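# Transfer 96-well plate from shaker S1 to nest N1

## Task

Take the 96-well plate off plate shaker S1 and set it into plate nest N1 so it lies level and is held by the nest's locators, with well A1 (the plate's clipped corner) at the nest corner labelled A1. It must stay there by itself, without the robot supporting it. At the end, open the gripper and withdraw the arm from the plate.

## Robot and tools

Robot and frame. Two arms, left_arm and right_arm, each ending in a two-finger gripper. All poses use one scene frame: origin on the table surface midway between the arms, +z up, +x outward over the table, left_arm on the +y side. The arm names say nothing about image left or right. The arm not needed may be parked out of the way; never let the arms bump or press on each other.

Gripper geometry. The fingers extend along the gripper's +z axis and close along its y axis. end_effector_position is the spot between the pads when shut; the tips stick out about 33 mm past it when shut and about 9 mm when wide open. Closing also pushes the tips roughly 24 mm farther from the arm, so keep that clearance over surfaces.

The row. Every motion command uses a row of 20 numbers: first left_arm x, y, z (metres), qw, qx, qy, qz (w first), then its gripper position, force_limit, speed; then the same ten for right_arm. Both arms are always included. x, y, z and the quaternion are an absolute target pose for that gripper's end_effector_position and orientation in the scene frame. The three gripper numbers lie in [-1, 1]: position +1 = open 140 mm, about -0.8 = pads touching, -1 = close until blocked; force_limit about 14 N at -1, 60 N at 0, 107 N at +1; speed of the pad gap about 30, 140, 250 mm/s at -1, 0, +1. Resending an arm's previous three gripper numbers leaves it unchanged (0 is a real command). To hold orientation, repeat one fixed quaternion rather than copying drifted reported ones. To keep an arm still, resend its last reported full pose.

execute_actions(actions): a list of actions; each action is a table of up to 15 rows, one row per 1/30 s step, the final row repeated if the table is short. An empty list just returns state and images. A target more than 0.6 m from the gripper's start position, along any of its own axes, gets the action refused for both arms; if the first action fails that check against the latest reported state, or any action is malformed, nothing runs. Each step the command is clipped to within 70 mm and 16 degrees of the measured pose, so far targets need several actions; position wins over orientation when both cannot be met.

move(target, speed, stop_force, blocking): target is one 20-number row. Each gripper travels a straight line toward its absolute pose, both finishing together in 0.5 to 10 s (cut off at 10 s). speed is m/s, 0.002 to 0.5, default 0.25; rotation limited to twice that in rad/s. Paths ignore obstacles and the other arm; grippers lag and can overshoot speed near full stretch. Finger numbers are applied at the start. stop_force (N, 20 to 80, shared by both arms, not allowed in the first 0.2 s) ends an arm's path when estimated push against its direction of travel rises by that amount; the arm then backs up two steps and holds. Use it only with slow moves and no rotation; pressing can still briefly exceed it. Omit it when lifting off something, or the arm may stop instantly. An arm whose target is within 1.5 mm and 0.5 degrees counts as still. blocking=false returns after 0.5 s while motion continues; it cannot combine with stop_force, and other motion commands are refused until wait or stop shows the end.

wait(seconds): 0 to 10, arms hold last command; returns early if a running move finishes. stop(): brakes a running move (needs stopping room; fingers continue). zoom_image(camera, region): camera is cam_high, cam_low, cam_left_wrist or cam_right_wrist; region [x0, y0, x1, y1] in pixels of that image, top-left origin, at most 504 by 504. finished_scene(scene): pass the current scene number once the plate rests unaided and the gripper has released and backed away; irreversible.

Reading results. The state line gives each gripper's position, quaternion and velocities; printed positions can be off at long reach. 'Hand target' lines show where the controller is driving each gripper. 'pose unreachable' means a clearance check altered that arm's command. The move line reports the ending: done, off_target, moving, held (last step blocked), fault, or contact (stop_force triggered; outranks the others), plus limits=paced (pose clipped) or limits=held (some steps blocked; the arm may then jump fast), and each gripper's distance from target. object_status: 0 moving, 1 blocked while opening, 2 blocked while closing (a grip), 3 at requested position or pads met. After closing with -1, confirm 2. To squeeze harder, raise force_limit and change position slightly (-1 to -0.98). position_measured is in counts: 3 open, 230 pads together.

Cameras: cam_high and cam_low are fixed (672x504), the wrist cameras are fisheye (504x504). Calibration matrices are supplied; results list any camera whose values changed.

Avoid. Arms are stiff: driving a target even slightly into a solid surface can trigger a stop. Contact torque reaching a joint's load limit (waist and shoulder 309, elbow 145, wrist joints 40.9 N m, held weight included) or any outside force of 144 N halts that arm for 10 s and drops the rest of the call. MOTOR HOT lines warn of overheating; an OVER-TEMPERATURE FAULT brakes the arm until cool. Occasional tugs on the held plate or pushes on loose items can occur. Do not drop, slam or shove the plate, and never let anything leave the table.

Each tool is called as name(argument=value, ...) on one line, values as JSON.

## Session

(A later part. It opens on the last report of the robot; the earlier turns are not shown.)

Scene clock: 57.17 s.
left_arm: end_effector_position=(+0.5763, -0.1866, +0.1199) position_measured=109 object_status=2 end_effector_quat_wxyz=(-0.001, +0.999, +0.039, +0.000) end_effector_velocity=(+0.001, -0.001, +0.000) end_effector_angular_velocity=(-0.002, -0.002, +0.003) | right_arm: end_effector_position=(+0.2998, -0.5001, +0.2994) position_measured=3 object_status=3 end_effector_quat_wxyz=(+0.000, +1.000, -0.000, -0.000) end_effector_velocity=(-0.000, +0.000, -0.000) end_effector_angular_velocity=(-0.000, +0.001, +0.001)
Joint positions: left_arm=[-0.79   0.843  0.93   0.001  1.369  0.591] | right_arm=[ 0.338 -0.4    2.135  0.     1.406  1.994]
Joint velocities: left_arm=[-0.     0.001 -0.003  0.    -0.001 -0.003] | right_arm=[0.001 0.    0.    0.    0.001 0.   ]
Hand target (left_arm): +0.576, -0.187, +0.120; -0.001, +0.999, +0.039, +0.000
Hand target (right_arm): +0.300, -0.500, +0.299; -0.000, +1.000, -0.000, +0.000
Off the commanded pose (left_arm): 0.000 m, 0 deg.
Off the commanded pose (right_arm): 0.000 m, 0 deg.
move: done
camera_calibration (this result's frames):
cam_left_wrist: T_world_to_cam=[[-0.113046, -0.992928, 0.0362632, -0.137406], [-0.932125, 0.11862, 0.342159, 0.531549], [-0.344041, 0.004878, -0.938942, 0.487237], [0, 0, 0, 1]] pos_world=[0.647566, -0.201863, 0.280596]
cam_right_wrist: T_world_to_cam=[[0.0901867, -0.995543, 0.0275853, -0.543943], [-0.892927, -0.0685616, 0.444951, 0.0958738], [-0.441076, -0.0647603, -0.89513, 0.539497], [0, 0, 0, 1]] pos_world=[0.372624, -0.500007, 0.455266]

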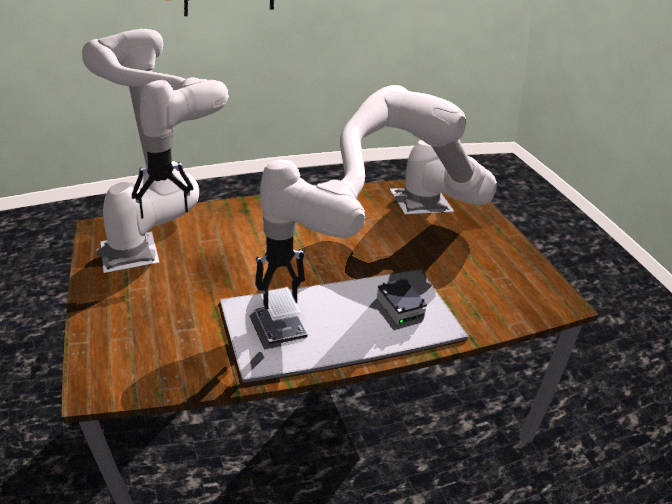

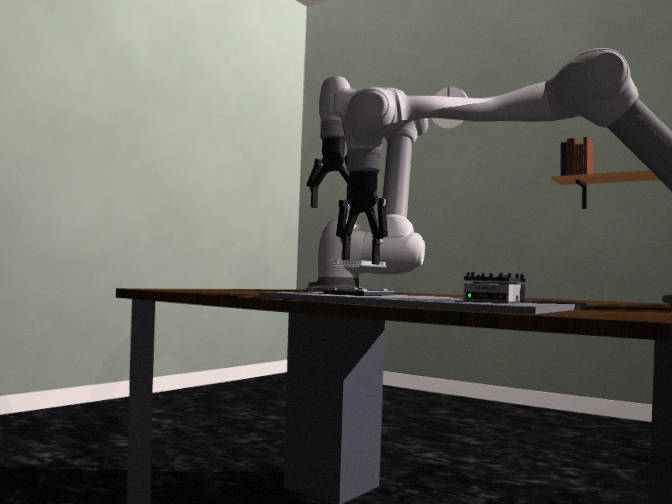

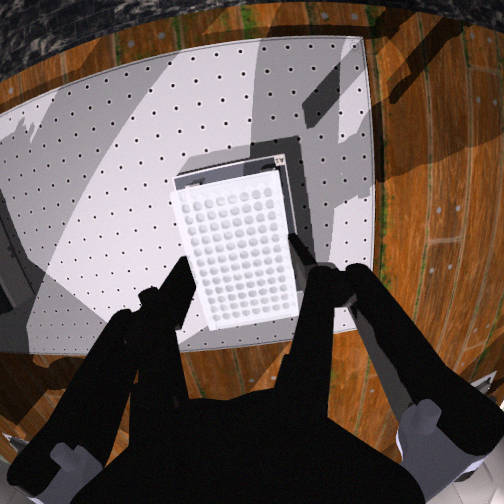

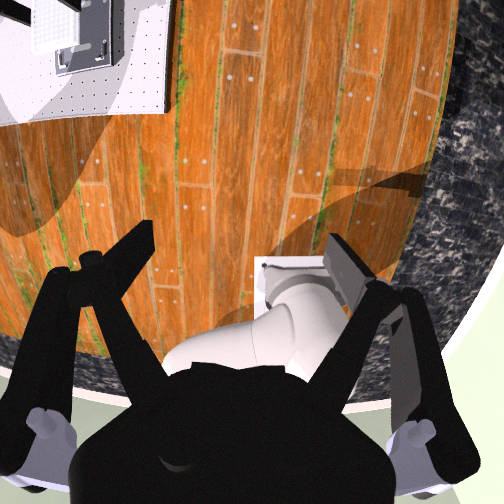

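move(target=[0.576,-0.187,0.068,0,0.9992,0.039,0,-1,-0.3,-0.5,0.2998,-0.5001,0.2994,0,1,0,0,1,0,0], speed=0.06)

zoom_image(camera="cam_high", region=[230,270,330,355])

zoom_image(camera="cam_left_wrist", region=[140,130,340,350])

zoom_image(camera="cam_low", region=[310,250,410,310])

Scene clock: 61.73 s.
left_arm: end_effector_position=(+0.5760, -0.1869, +0.0681) position_measured=109 object_status=2 end_effector_quat_wxyz=(+0.000, +0.999, +0.039, +0.000) end_effector_velocity=(-0.001, -0.001, -0.001) end_effector_angular_velocity=(-0.001, +0.001, -0.002) | right_arm: end_effector_position=(+0.2998, -0.5001, +0.2994) position_measured=3 object_status=3 end_effector_quat_wxyz=(+0.000, +1.000, -0.000, -0.000) end_effector_velocity=(-0.000, -0.000, +0.000) end_effector_angular_velocity=(-0.000, -0.000, -0.000)
Joint positions: left_arm=[-0.79   0.867  0.981  0.     1.294  0.591] | right_arm=[ 0.338 -0.4    2.135  0.     1.406  1.994]
Joint velocities: left_arm=[-0.001  0.     0.    -0.001 -0.001  0.001] | right_arm=[-0. -0. -0. -0.  0.  0.]
Hand target (left_arm): +0.576, -0.187, +0.068; -0.000, +0.999, +0.039, +0.000
Hand target (right_arm): +0.300, -0.500, +0.299; -0.000, +1.000, -0.000, +0.000
Off the commanded pose (left_arm): 0.000 m, 0 deg.
Off the commanded pose (right_arm): 0.000 m, 0 deg.
move: done
camera_calibration (this result's frames):
cam_left_wrist: T_world_to_cam=[[-0.112718, -0.992925, 0.0373462, -0.13613], [-0.932019, 0.118683, 0.342426, 0.548923], [-0.344436, 0.00379029, -0.938802, 0.438441], [0, 0, 0, 1]] pos_world=[0.647277, -0.201977, 0.228728]
cam_right_wrist: T_world_to_cam=[[0.0901865, -0.995543, 0.0275852, -0.543943], [-0.892927, -0.0685615, 0.444951, 0.0958739], [-0.441076, -0.0647601, -0.89513, 0.539497], [0, 0, 0, 1]] pos_world=[0.372624, -0.500007, 0.455266]

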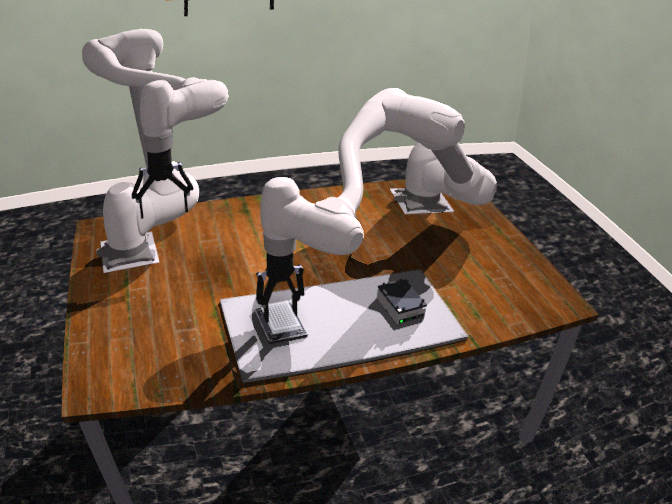

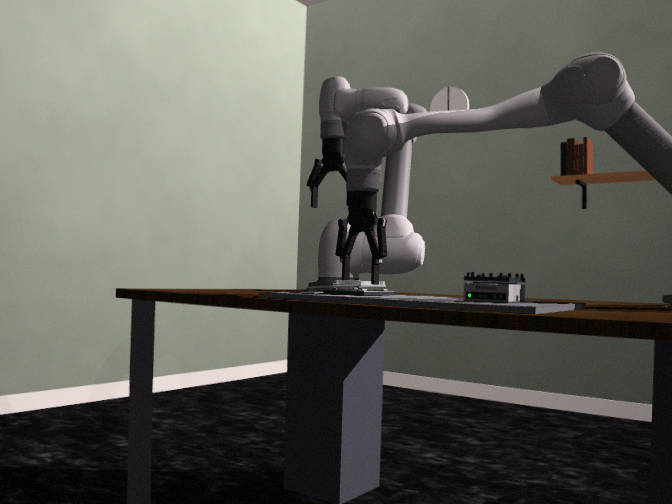

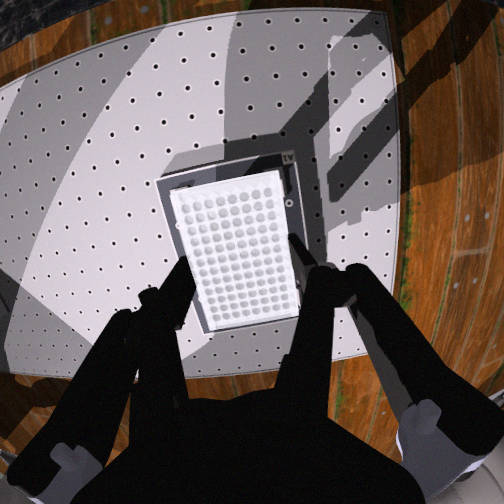

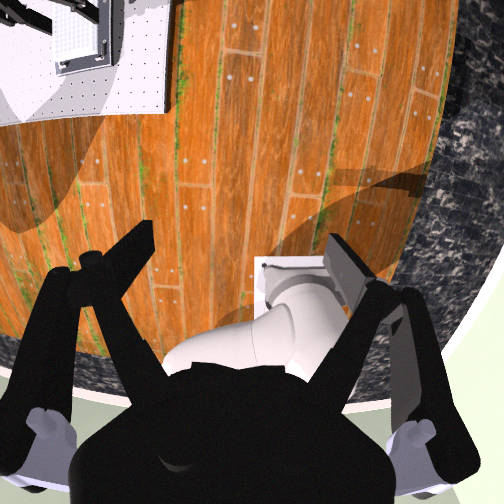

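Region (230, 270, 330, 355) of cam_high's 672x504 image, scaled by 5.040, with more detail than that image has; it fills the top 428 rows of this view, and the rest is white.

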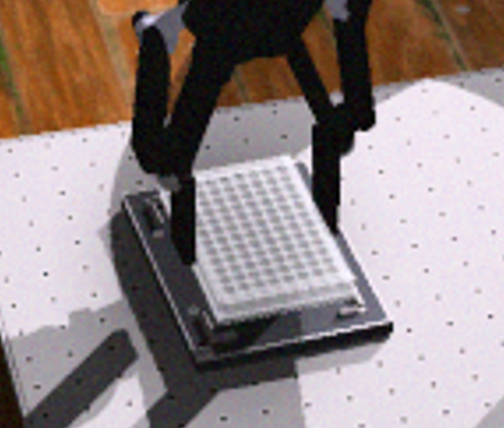

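Region (140, 130, 340, 350) of cam_left_wrist's 504x504 image, scaled by 2.291, with more detail than that image has; it fills the left 458 columns of this view, and the rest is white.

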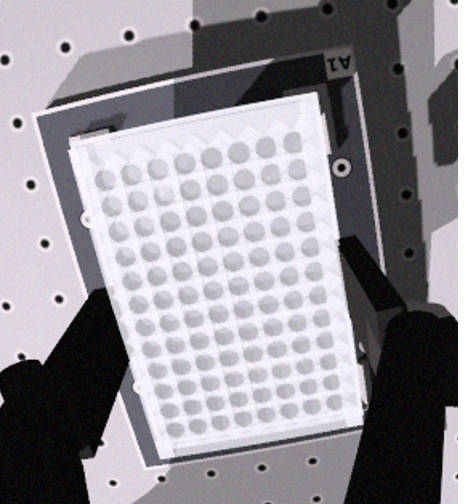

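Region (310, 250, 410, 310) of cam_low's 672x504 image, scaled by 5.040, with more detail than that image has; it fills the top 302 rows of this view, and the rest is white.

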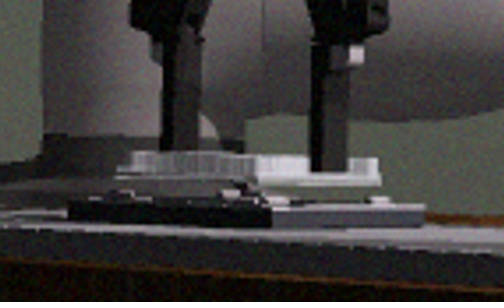

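move(target=[0.576,-0.19,0.065,0,0.9992,0.039,0,-1,-0.3,-0.5,0.2998,-0.5001,0.2994,0,1,0,0,1,0,0], speed=0.02)

move(target=[0.576,-0.19,0.05,0,0.9992,0.039,0,-1,-0.3,-0.5,0.2998,-0.5001,0.2994,0,1,0,0,1,0,0], speed=0.005, stop_force=20)

zoom_image(camera="cam_high", region=[230,270,330,355])

zoom_image(camera="cam_left_wrist", region=[140,130,340,350])

zoom_image(camera="cam_low", region=[310,250,410,310])

Scene clock: 67.43 s.
left_arm: end_effector_position=(+0.5760, -0.1900, +0.0650) position_measured=109 object_status=2 end_effector_quat_wxyz=(+0.000, +0.999, +0.039, +0.000) end_effector_velocity=(+0.000, -0.000, +0.000) end_effector_angular_velocity=(-0.001, -0.000, +0.001) | right_arm: end_effector_position=(+0.2998, -0.5001, +0.2994) position_measured=3 object_status=3 end_effector_quat_wxyz=(+0.000, +1.000, -0.000, -0.000) end_effector_velocity=(+0.000, -0.000, -0.000) end_effector_angular_velocity=(+0.001, +0.000, -0.002)
Joint positions: left_arm=[-0.792  0.873  0.975  0.     1.293  0.589] | right_arm=[ 0.338 -0.4    2.135  0.     1.406  1.994]
Joint velocities: left_arm=[-0.     0.    -0.    -0.    -0.001 -0.001] | right_arm=[-0.002 -0.     0.     0.001 -0.    -0.   ]
Hand target (left_arm): +0.576, -0.190, +0.065; -0.000, +0.999, +0.039, +0.000
Hand target (right_arm): +0.300, -0.500, +0.299; -0.000, +1.000, -0.000, +0.000
Off the commanded pose (left_arm): 0.000 m, 0 deg.
Off the commanded pose (right_arm): 0.000 m, 0 deg.
move: done
camera_calibration (this result's frames):
cam_left_wrist: T_world_to_cam=[[-0.112809, -0.992915, 0.0373272, -0.138975], [-0.932002, 0.118762, 0.342444, 0.550375], [-0.344451, 0.00384186, -0.938796, 0.43562], [0, 0, 0, 1]] pos_world=[0.647323, -0.205028, 0.225674]
cam_right_wrist: T_world_to_cam=[[0.0901867, -0.995543, 0.0275851, -0.543943], [-0.892927, -0.0685617, 0.444951, 0.0958737], [-0.441077, -0.0647602, -0.89513, 0.539497], [0, 0, 0, 1]] pos_world=[0.372624, -0.500007, 0.455266]

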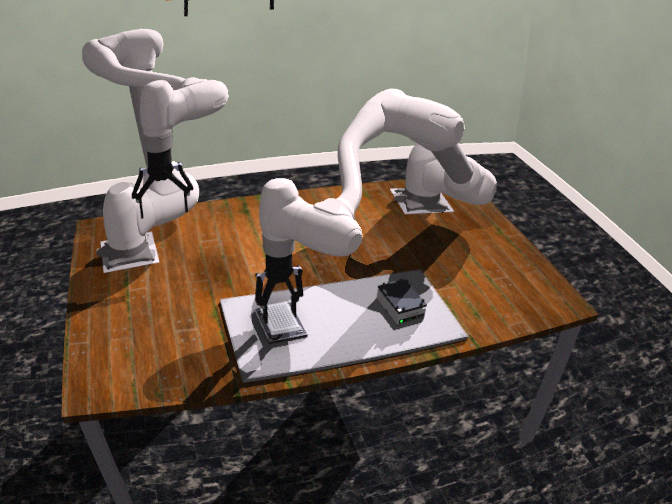

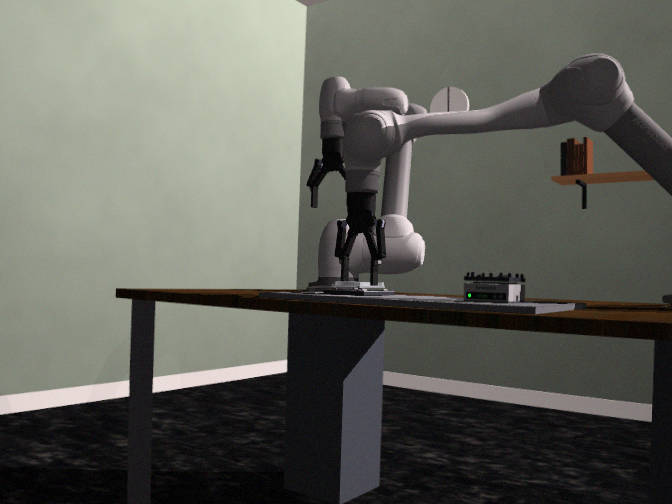

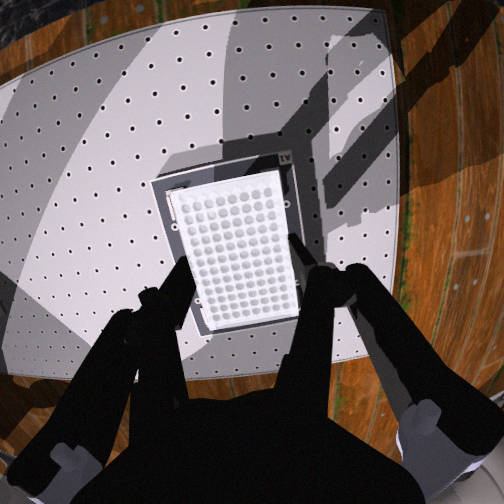

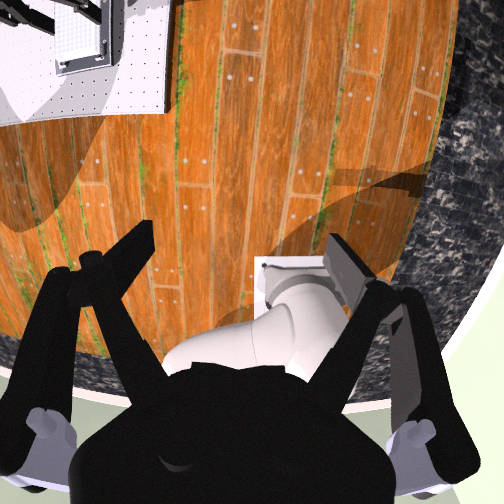

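Scene clock: 68.80 s.
left_arm: end_effector_position=(+0.5760, -0.1900, +0.0597) position_measured=109 object_status=2 end_effector_quat_wxyz=(-0.000, +0.999, +0.039, +0.000) end_effector_velocity=(-0.001, +0.000, +0.000) end_effector_angular_velocity=(+0.003, +0.002, -0.001) | right_arm: end_effector_position=(+0.2998, -0.5001, +0.2994) position_measured=3 object_status=3 end_effector_quat_wxyz=(+0.000, +1.000, +0.000, -0.000) end_effector_velocity=(+0.000, +0.000, -0.000) end_effector_angular_velocity=(+0.000, -0.000, +0.000)
Joint positions: left_arm=[-0.792  0.876  0.98   0.     1.286  0.589] | right_arm=[ 0.338 -0.4    2.135  0.     1.406  1.994]
Joint velocities: left_arm=[-0.001  0.    -0.     0.     0.004  0.   ] | right_arm=[ 0.001  0.     0.     0.    -0.001  0.   ]
Hand target (left_arm): +0.576, -0.190, +0.060; +0.000, +0.999, +0.039, +0.000
Hand target (right_arm): +0.300, -0.500, +0.299; -0.000, +1.000, -0.000, +0.000
Off the commanded pose (left_arm): 0.010 m, 0 deg.
Off the commanded pose (right_arm): 0.000 m, 0 deg.
move: contact (left_arm)
camera_calibration (this result's frames):
cam_left_wrist: T_world_to_cam=[[-0.11282, -0.992915, 0.0373081, -0.138737], [-0.932025, 0.118766, 0.342379, 0.552206], [-0.344384, 0.003855, -0.938821, 0.430599], [0, 0, 0, 1]] pos_world=[0.647309, -0.204997, 0.220368]
cam_right_wrist: T_world_to_cam=[[0.0901867, -0.995543, 0.0275851, -0.543943], [-0.892927, -0.0685617, 0.444951, 0.0958737], [-0.441077, -0.0647602, -0.89513, 0.539497], [0, 0, 0, 1]] pos_world=[0.372624, -0.500007, 0.455266]

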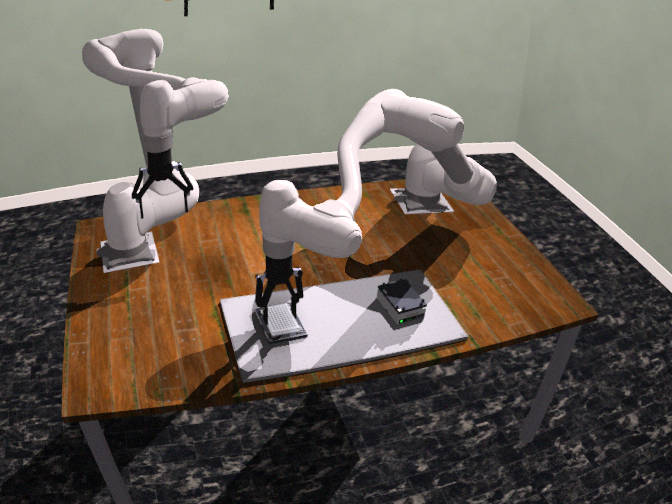

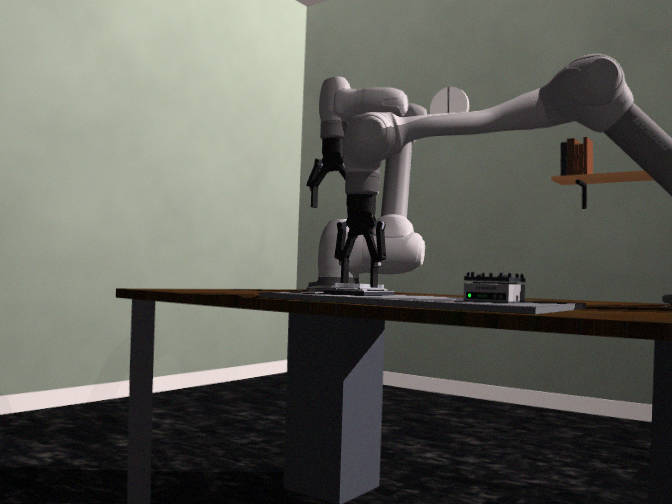

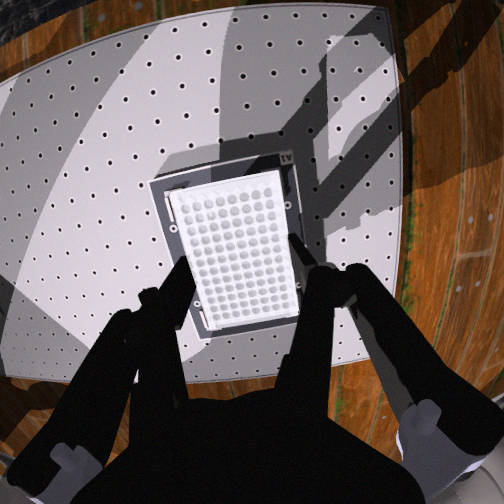

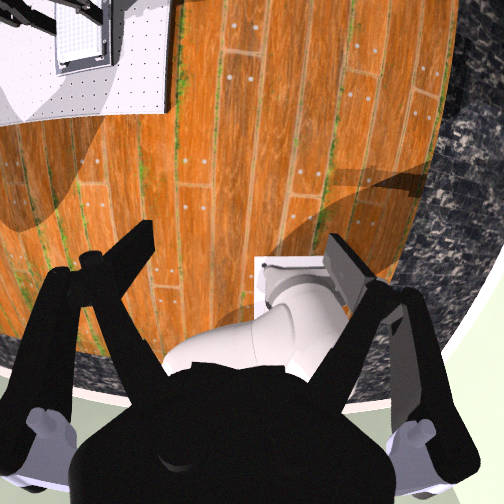

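Region (230, 270, 330, 355) of cam_high's 672x504 image, scaled by 5.040, with more detail than that image has; it fills the top 428 rows of this view, and the rest is white.

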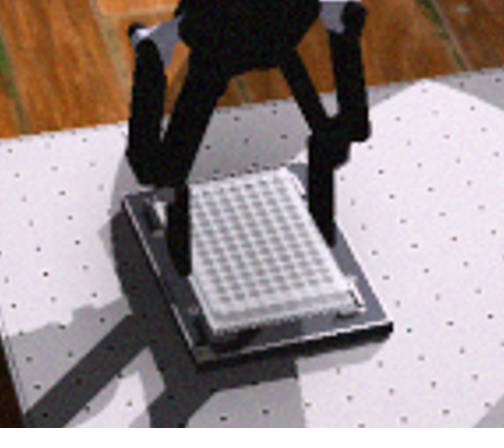

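Region (140, 130, 340, 350) of cam_left_wrist's 504x504 image, scaled by 2.291, with more detail than that image has; it fills the left 458 columns of this view, and the rest is white.

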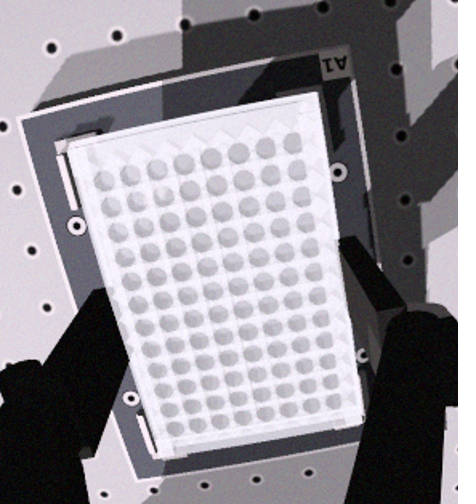

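Region (310, 250, 410, 310) of cam_low's 672x504 image, scaled by 5.040, with more detail than that image has; it fills the top 302 rows of this view, and the rest is white.

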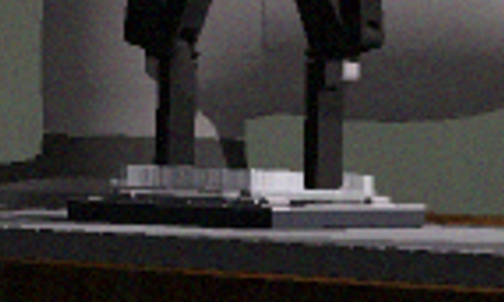

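move(target=[0.576,-0.19,0.064,0,0.9992,0.039,0,-1,-0.3,-0.5,0.2998,-0.5001,0.2994,0,1,0,0,1,0,0], speed=0.02)

move(target=[0.573,-0.19,0.064,0,0.9992,0.039,0,-1,-0.3,-0.5,0.2998,-0.5001,0.2994,0,1,0,0,1,0,0], speed=0.02)

move(target=[0.573,-0.19,0.05,0,0.9992,0.039,0,-1,-0.3,-0.5,0.2998,-0.5001,0.2994,0,1,0,0,1,0,0], speed=0.005, stop_force=20)

zoom_image(camera="cam_high", region=[230,270,330,355])

zoom_image(camera="cam_left_wrist", region=[140,130,340,350])

Scene clock: 79.37 s.
left_arm: end_effector_position=(+0.5759, -0.1900, +0.0640) position_measured=109 object_status=2 end_effector_quat_wxyz=(+0.000, +0.999, +0.039, -0.000) end_effector_velocity=(-0.000, -0.000, +0.000) end_effector_angular_velocity=(-0.000, +0.001, -0.001) | right_arm: end_effector_position=(+0.2998, -0.5001, +0.2994) position_measured=3 object_status=3 end_effector_quat_wxyz=(+0.000, +1.000, -0.000, -0.000) end_effector_velocity=(-0.000, +0.001, -0.000) end_effector_angular_velocity=(+0.001, +0.001, +0.002)
Joint positions: left_arm=[-0.792  0.874  0.976 -0.     1.292  0.589] | right_arm=[ 0.338 -0.4    2.135  0.     1.406  1.994]
Joint velocities: left_arm=[ 0.     0.    -0.001 -0.001  0.001  0.002] | right_arm=[ 0.002  0.001 -0.     0.001  0.     0.   ]
Hand target (left_arm): +0.576, -0.190, +0.064; +0.000, +0.999, +0.039, -0.000
Hand target (right_arm): +0.300, -0.500, +0.299; -0.000, +1.000, -0.000, +0.000
Off the commanded pose (left_arm): 0.000 m, 0 deg.
Off the commanded pose (right_arm): 0.000 m, 0 deg.
move: done
camera_calibration (this result's frames):
cam_left_wrist: T_world_to_cam=[[-0.112738, -0.992918, 0.0374623, -0.139049], [-0.931949, 0.118741, 0.342595, 0.550641], [-0.344618, 0.00371067, -0.938736, 0.434697], [0, 0, 0, 1]] pos_world=[0.647297, -0.205061, 0.224628]
cam_right_wrist: T_world_to_cam=[[0.0901866, -0.995543, 0.0275851, -0.543943], [-0.892927, -0.0685616, 0.444951, 0.0958739], [-0.441076, -0.06476, -0.89513, 0.539497], [0, 0, 0, 1]] pos_world=[0.372624, -0.500007, 0.455266]

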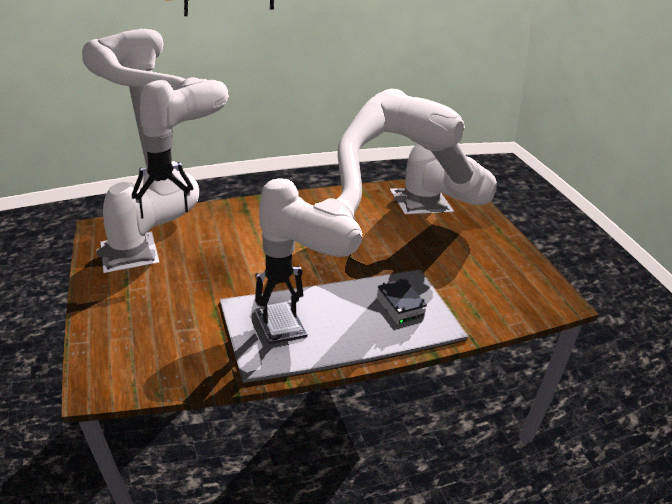

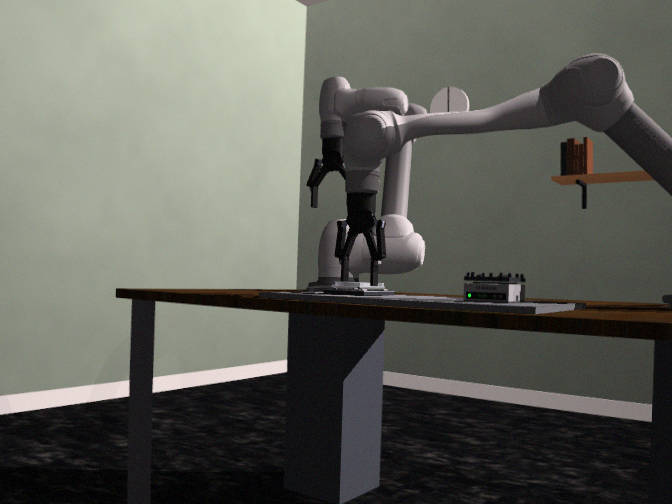

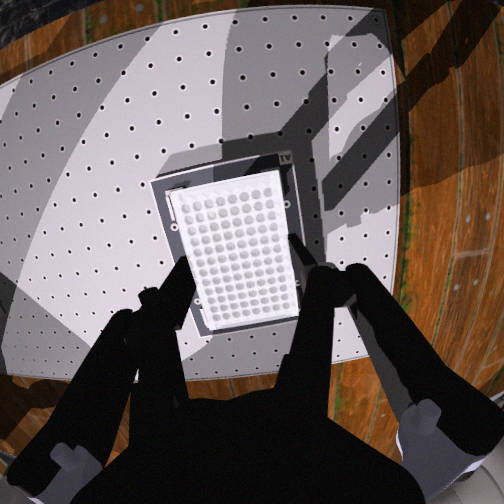

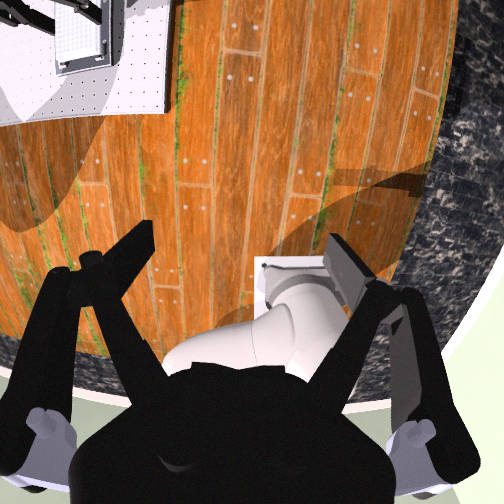

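Scene clock: 80.07 s.
left_arm: end_effector_position=(+0.5730, -0.1900, +0.0640) position_measured=109 object_status=2 end_effector_quat_wxyz=(-0.000, +0.999, +0.039, +0.000) end_effector_velocity=(+0.000, +0.001, -0.000) end_effector_angular_velocity=(+0.001, -0.000, -0.001) | right_arm: end_effector_position=(+0.2998, -0.5001, +0.2994) position_measured=3 object_status=3 end_effector_quat_wxyz=(+0.000, +1.000, -0.000, -0.000) end_effector_velocity=(-0.001, -0.000, +0.000) end_effector_angular_velocity=(-0.001, +0.001, +0.001)
Joint positions: left_arm=[-0.794  0.87   0.983  0.     1.289  0.587] | right_arm=[ 0.338 -0.4    2.135  0.     1.406  1.994]
Joint velocities: left_arm=[ 0.    -0.     0.     0.001  0.     0.001] | right_arm=[ 0.001 -0.     0.    -0.     0.001  0.   ]
Hand target (left_arm): +0.573, -0.190, +0.064; -0.000, +0.999, +0.039, +0.000
Hand target (right_arm): +0.300, -0.500, +0.299; -0.000, +1.000, -0.000, +0.000
Off the commanded pose (left_arm): 0.000 m, 0 deg.
Off the commanded pose (right_arm): 0.000 m, 0 deg.
move: done
camera_calibration (this result's frames):
cam_left_wrist: T_world_to_cam=[[-0.112806, -0.992916, 0.0373206, -0.139283], [-0.932001, 0.118757, 0.342448, 0.547929], [-0.344454, 0.00384736, -0.938795, 0.433645], [0, 0, 0, 1]] pos_world=[0.64433, -0.205035, 0.224665]
cam_right_wrist: T_world_to_cam=[[0.0901865, -0.995543, 0.0275853, -0.543943], [-0.892927, -0.0685614, 0.444951, 0.0958739], [-0.441077, -0.0647602, -0.89513, 0.539497], [0, 0, 0, 1]] pos_world=[0.372624, -0.500007, 0.455266]

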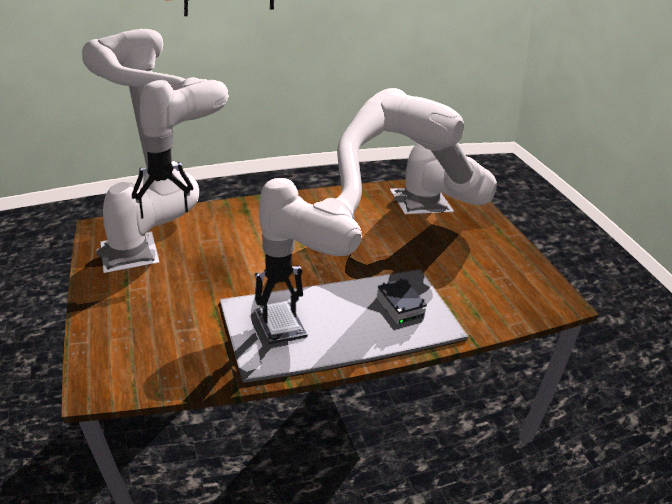

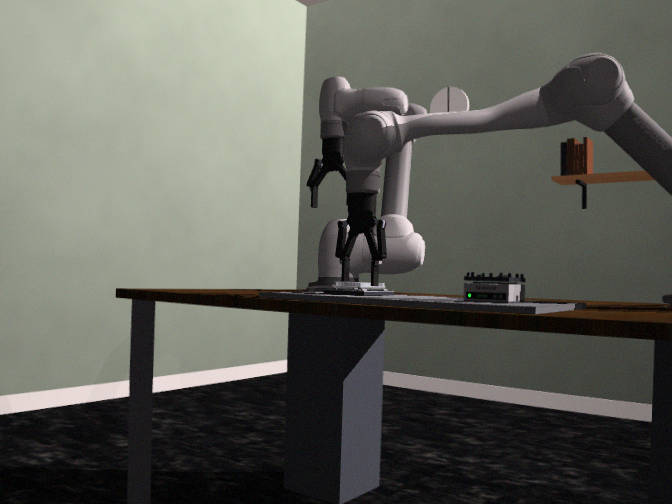

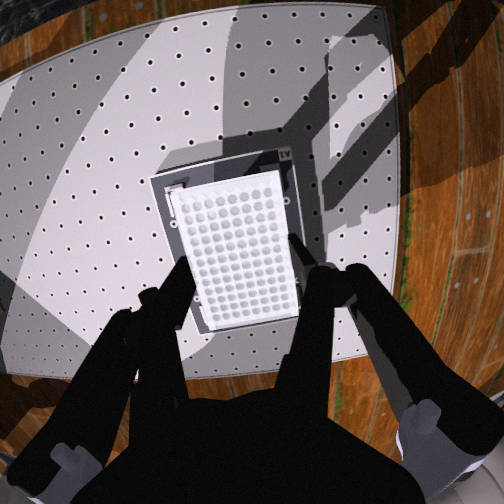

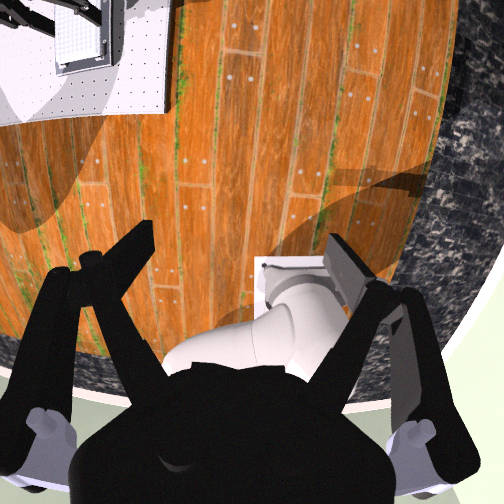

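Scene clock: 81.40 s.
left_arm: end_effector_position=(+0.5730, -0.1899, +0.0588) position_measured=109 object_status=2 end_effector_quat_wxyz=(-0.000, +0.999, +0.039, +0.000) end_effector_velocity=(-0.001, +0.001, +0.000) end_effector_angular_velocity=(+0.003, +0.001, -0.002) | right_arm: end_effector_position=(+0.2998, -0.5001, +0.2994) position_measured=3 object_status=3 end_effector_quat_wxyz=(+0.000, +1.000, -0.000, -0.000) end_effector_velocity=(+0.000, -0.000, +0.000) end_effector_angular_velocity=(+0.000, -0.001, -0.001)
Joint positions: left_arm=[-0.794  0.873  0.987  0.     1.282  0.587] | right_arm=[ 0.338 -0.4    2.135  0.     1.406  1.994]
Joint velocities: left_arm=[-0.001 -0.    -0.     0.001  0.003  0.001] | right_arm=[-0.001 -0.    -0.     0.    -0.    -0.   ]
Hand target (left_arm): +0.573, -0.190, +0.059; -0.000, +0.999, +0.039, +0.000
Hand target (right_arm): +0.300, -0.500, +0.299; -0.000, +1.000, -0.000, +0.000
Off the commanded pose (left_arm): 0.009 m, 0 deg.
Off the commanded pose (right_arm): 0.000 m, 0 deg.
move: contact (left_arm)
camera_calibration (this result's frames):
cam_left_wrist: T_world_to_cam=[[-0.112831, -0.992918, 0.0371893, -0.138998], [-0.932015, 0.118736, 0.342419, 0.54969], [-0.344409, 0.00397454, -0.938811, 0.428779], [0, 0, 0, 1]] pos_world=[0.644311, -0.204985, 0.219487]
cam_right_wrist: T_world_to_cam=[[0.0901865, -0.995543, 0.0275852, -0.543943], [-0.892927, -0.0685614, 0.444951, 0.0958738], [-0.441077, -0.0647601, -0.89513, 0.539497], [0, 0, 0, 1]] pos_world=[0.372624, -0.500007, 0.455266]

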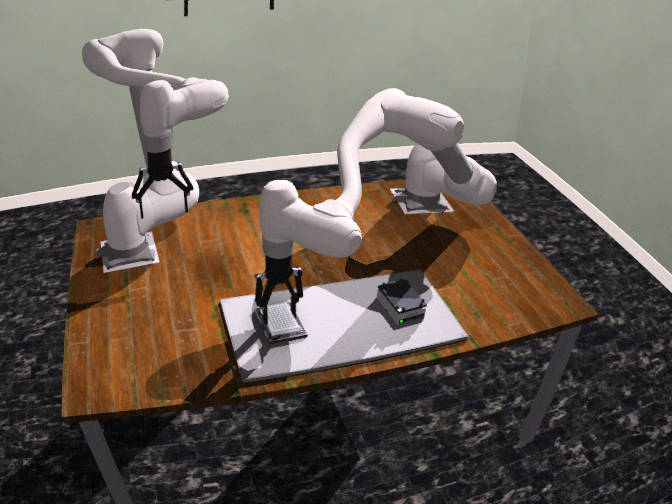

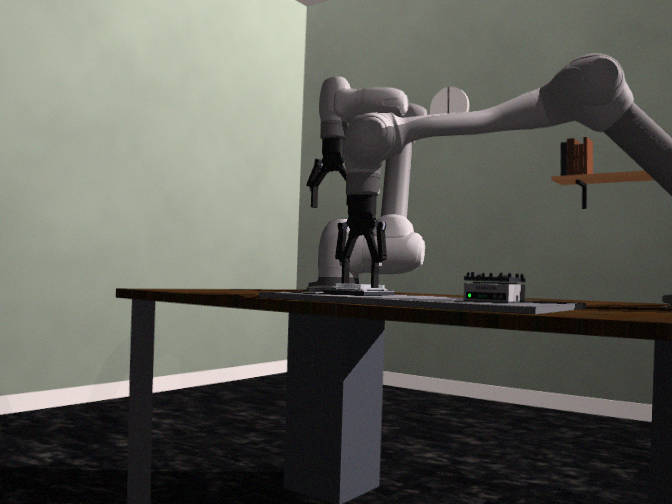

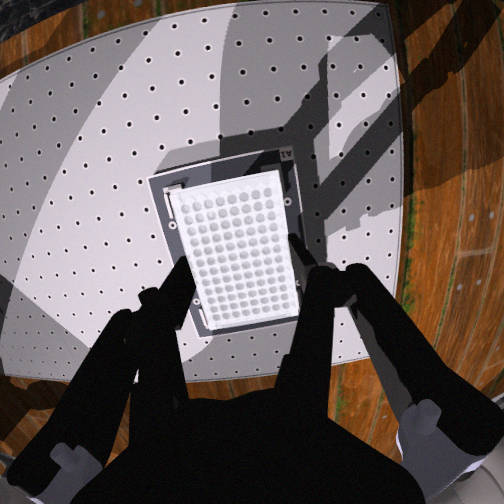

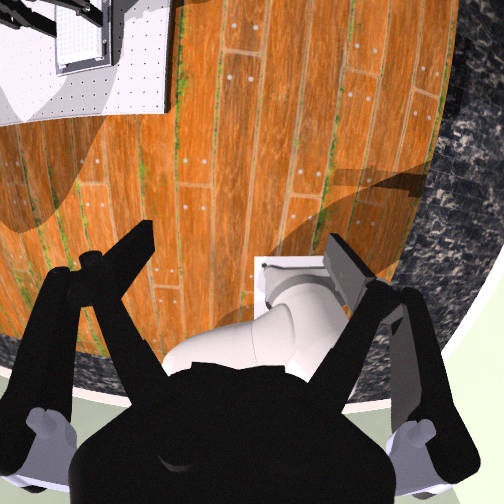

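Region (230, 270, 330, 355) of cam_high's 672x504 image, scaled by 5.040, with more detail than that image has; it fills the top 428 rows of this view, and the rest is white.

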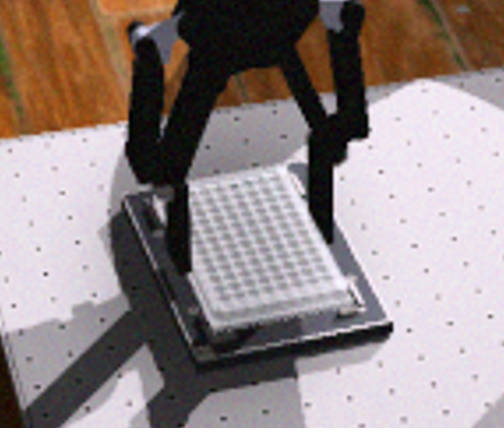

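Region (140, 130, 340, 350) of cam_left_wrist's 504x504 image, scaled by 2.291, with more detail than that image has; it fills the left 458 columns of this view, and the rest is white.

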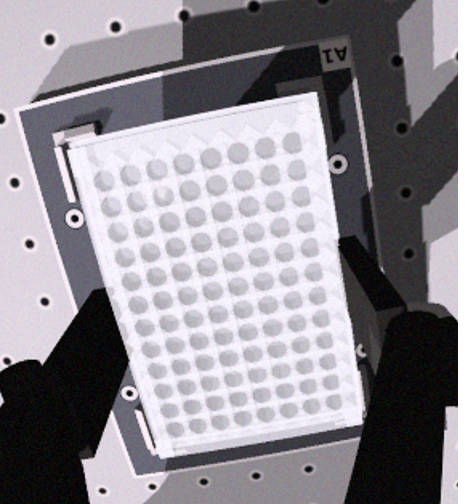

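move(target=[0.573,-0.1887,0.063,0,0.9992,0.039,0,-1,-0.3,-0.5,0.2998,-0.5001,0.2994,0,1,0,0,1,0,0], speed=0.01)

move(target=[0.573,-0.1887,0.05,0,0.9992,0.039,0,-1,-0.3,-0.5,0.2998,-0.5001,0.2994,0,1,0,0,1,0,0], speed=0.005, stop_force=20)

zoom_image(camera="cam_low", region=[310,250,410,310])

zoom_image(camera="cam_left_wrist", region=[140,130,340,350])

Scene clock: 86.30 s.
left_arm: end_effector_position=(+0.5730, -0.1887, +0.0630) position_measured=109 object_status=2 end_effector_quat_wxyz=(+0.000, +0.999, +0.039, -0.000) end_effector_velocity=(-0.001, +0.001, -0.000) end_effector_angular_velocity=(+0.002, +0.001, -0.001) | right_arm: end_effector_position=(+0.2998, -0.5001, +0.2994) position_measured=3 object_status=3 end_effector_quat_wxyz=(+0.000, +1.000, -0.000, -0.000) end_effector_velocity=(+0.000, +0.000, +0.000) end_effector_angular_velocity=(+0.000, -0.001, +0.001)
Joint positions: left_arm=[-0.794  0.869  0.987 -0.     1.286  0.588] | right_arm=[ 0.338 -0.4    2.135  0.     1.406  1.994]
Joint velocities: left_arm=[-0.    -0.     0.001  0.     0.001  0.001] | right_arm=[ 0.001  0.    -0.     0.    -0.001  0.   ]
Hand target (left_arm): +0.573, -0.189, +0.063; +0.000, +0.999, +0.039, -0.000
Hand target (right_arm): +0.300, -0.500, +0.299; -0.000, +1.000, -0.000, +0.000
Off the commanded pose (left_arm): 0.000 m, 0 deg.
Off the commanded pose (right_arm): 0.000 m, 0 deg.
move: done
camera_calibration (this result's frames):
cam_left_wrist: T_world_to_cam=[[-0.112822, -0.992912, 0.0373641, -0.137986], [-0.931997, 0.118787, 0.342448, 0.548118], [-0.344459, 0.00381235, -0.938794, 0.432691], [0, 0, 0, 1]] pos_world=[0.644321, -0.203767, 0.223661]
cam_right_wrist: T_world_to_cam=[[0.0901864, -0.995543, 0.0275851, -0.543943], [-0.892927, -0.0685614, 0.444951, 0.0958739], [-0.441077, -0.0647601, -0.89513, 0.539497], [0, 0, 0, 1]] pos_world=[0.372624, -0.500007, 0.455266]

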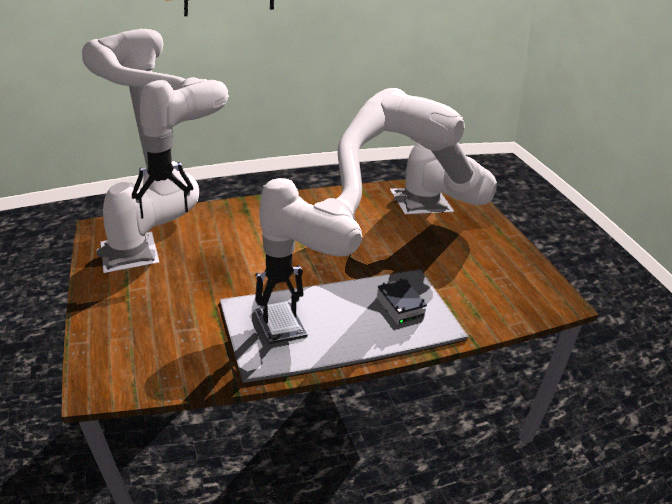

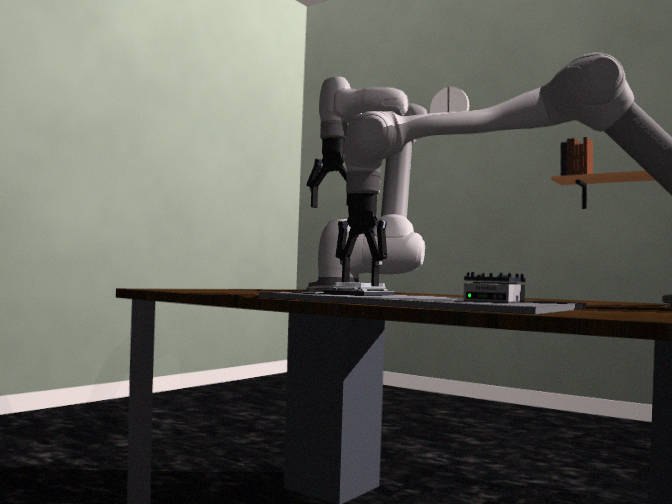

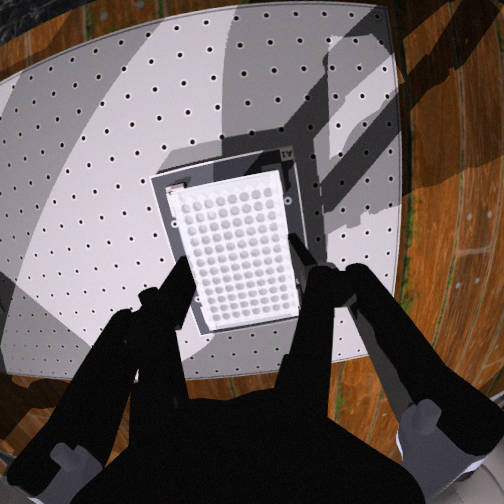

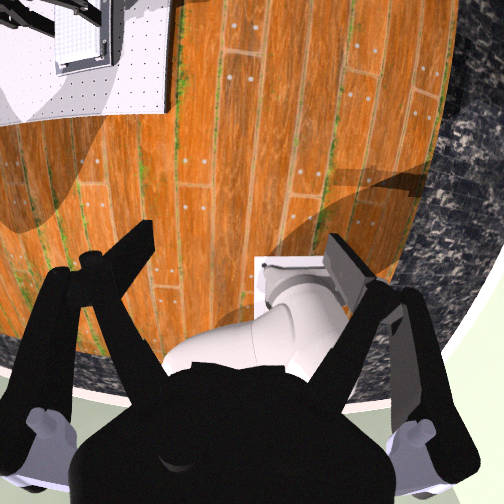

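Scene clock: 87.73 s.
left_arm: end_effector_position=(+0.5730, -0.1887, +0.0574) position_measured=109 object_status=2 end_effector_quat_wxyz=(+0.000, +0.999, +0.039, -0.000) end_effector_velocity=(-0.000, -0.000, +0.002) end_effector_angular_velocity=(+0.002, +0.002, +0.001) | right_arm: end_effector_position=(+0.2998, -0.5001, +0.2994) position_measured=3 object_status=3 end_effector_quat_wxyz=(+0.000, +1.000, -0.000, -0.000) end_effector_velocity=(+0.001, -0.000, -0.000) end_effector_angular_velocity=(-0.001, -0.000, -0.001)
Joint positions: left_arm=[-0.794  0.872  0.992 -0.     1.278  0.588] | right_arm=[ 0.338 -0.4    2.135  0.     1.406  1.994]
Joint velocities: left_arm=[-0.     0.    -0.003 -0.     0.005 -0.001] | right_arm=[-0.001  0.001  0.    -0.001 -0.001  0.   ]
Hand target (left_arm): +0.573, -0.189, +0.058; +0.000, +0.999, +0.039, +0.000
Hand target (right_arm): +0.300, -0.500, +0.299; -0.000, +1.000, -0.000, +0.000
Off the commanded pose (left_arm): 0.007 m, 0 deg.
Off the commanded pose (right_arm): 0.000 m, 0 deg.
move: contact (left_arm)
camera_calibration (this result's frames):
cam_left_wrist: T_world_to_cam=[[-0.112782, -0.992918, 0.0373451, -0.137736], [-0.931997, 0.118742, 0.342465, 0.550035], [-0.344474, 0.00381829, -0.938788, 0.42741], [0, 0, 0, 1]] pos_world=[0.644328, -0.203705, 0.218023]
cam_right_wrist: T_world_to_cam=[[0.0901867, -0.995543, 0.0275851, -0.543943], [-0.892927, -0.0685616, 0.444951, 0.0958738], [-0.441077, -0.0647601, -0.89513, 0.539497], [0, 0, 0, 1]] pos_world=[0.372624, -0.500007, 0.455266]

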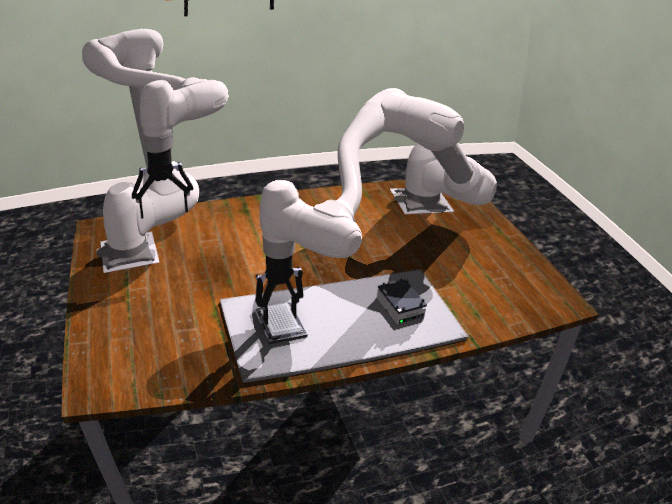

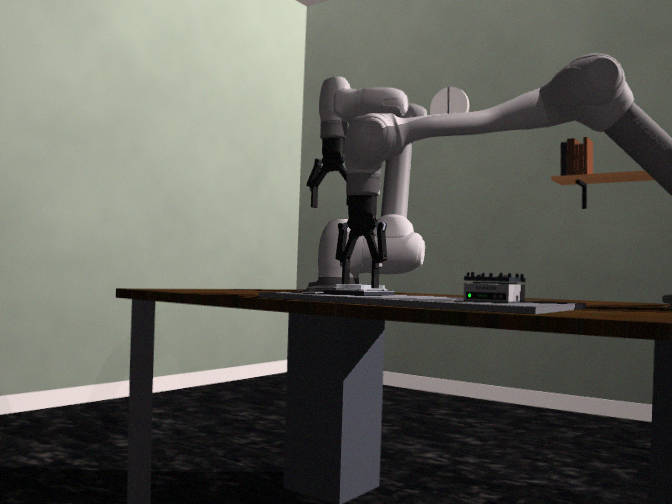

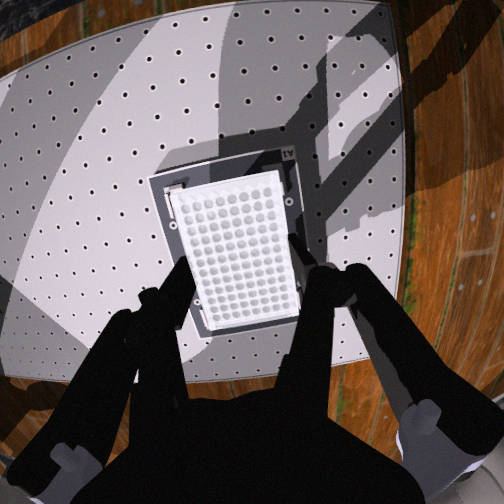

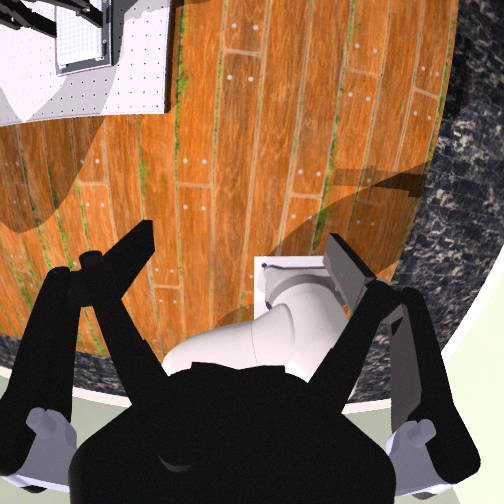

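Region (310, 250, 410, 310) of cam_low's 672x504 image, scaled by 5.040, with more detail than that image has; it fills the top 302 rows of this view, and the rest is white.

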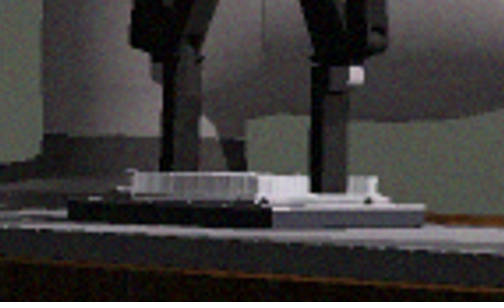

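Region (140, 130, 340, 350) of cam_left_wrist's 504x504 image, scaled by 2.291, with more detail than that image has; it fills the left 458 columns of this view, and the rest is white.

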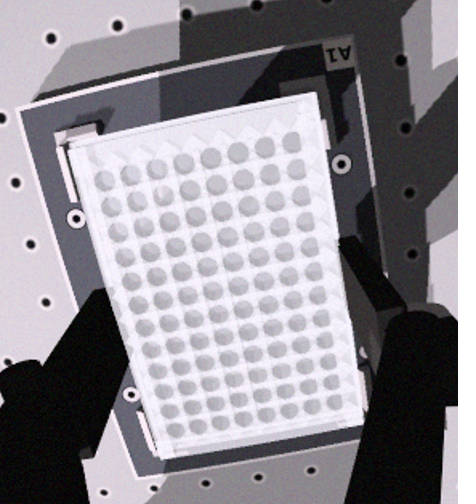

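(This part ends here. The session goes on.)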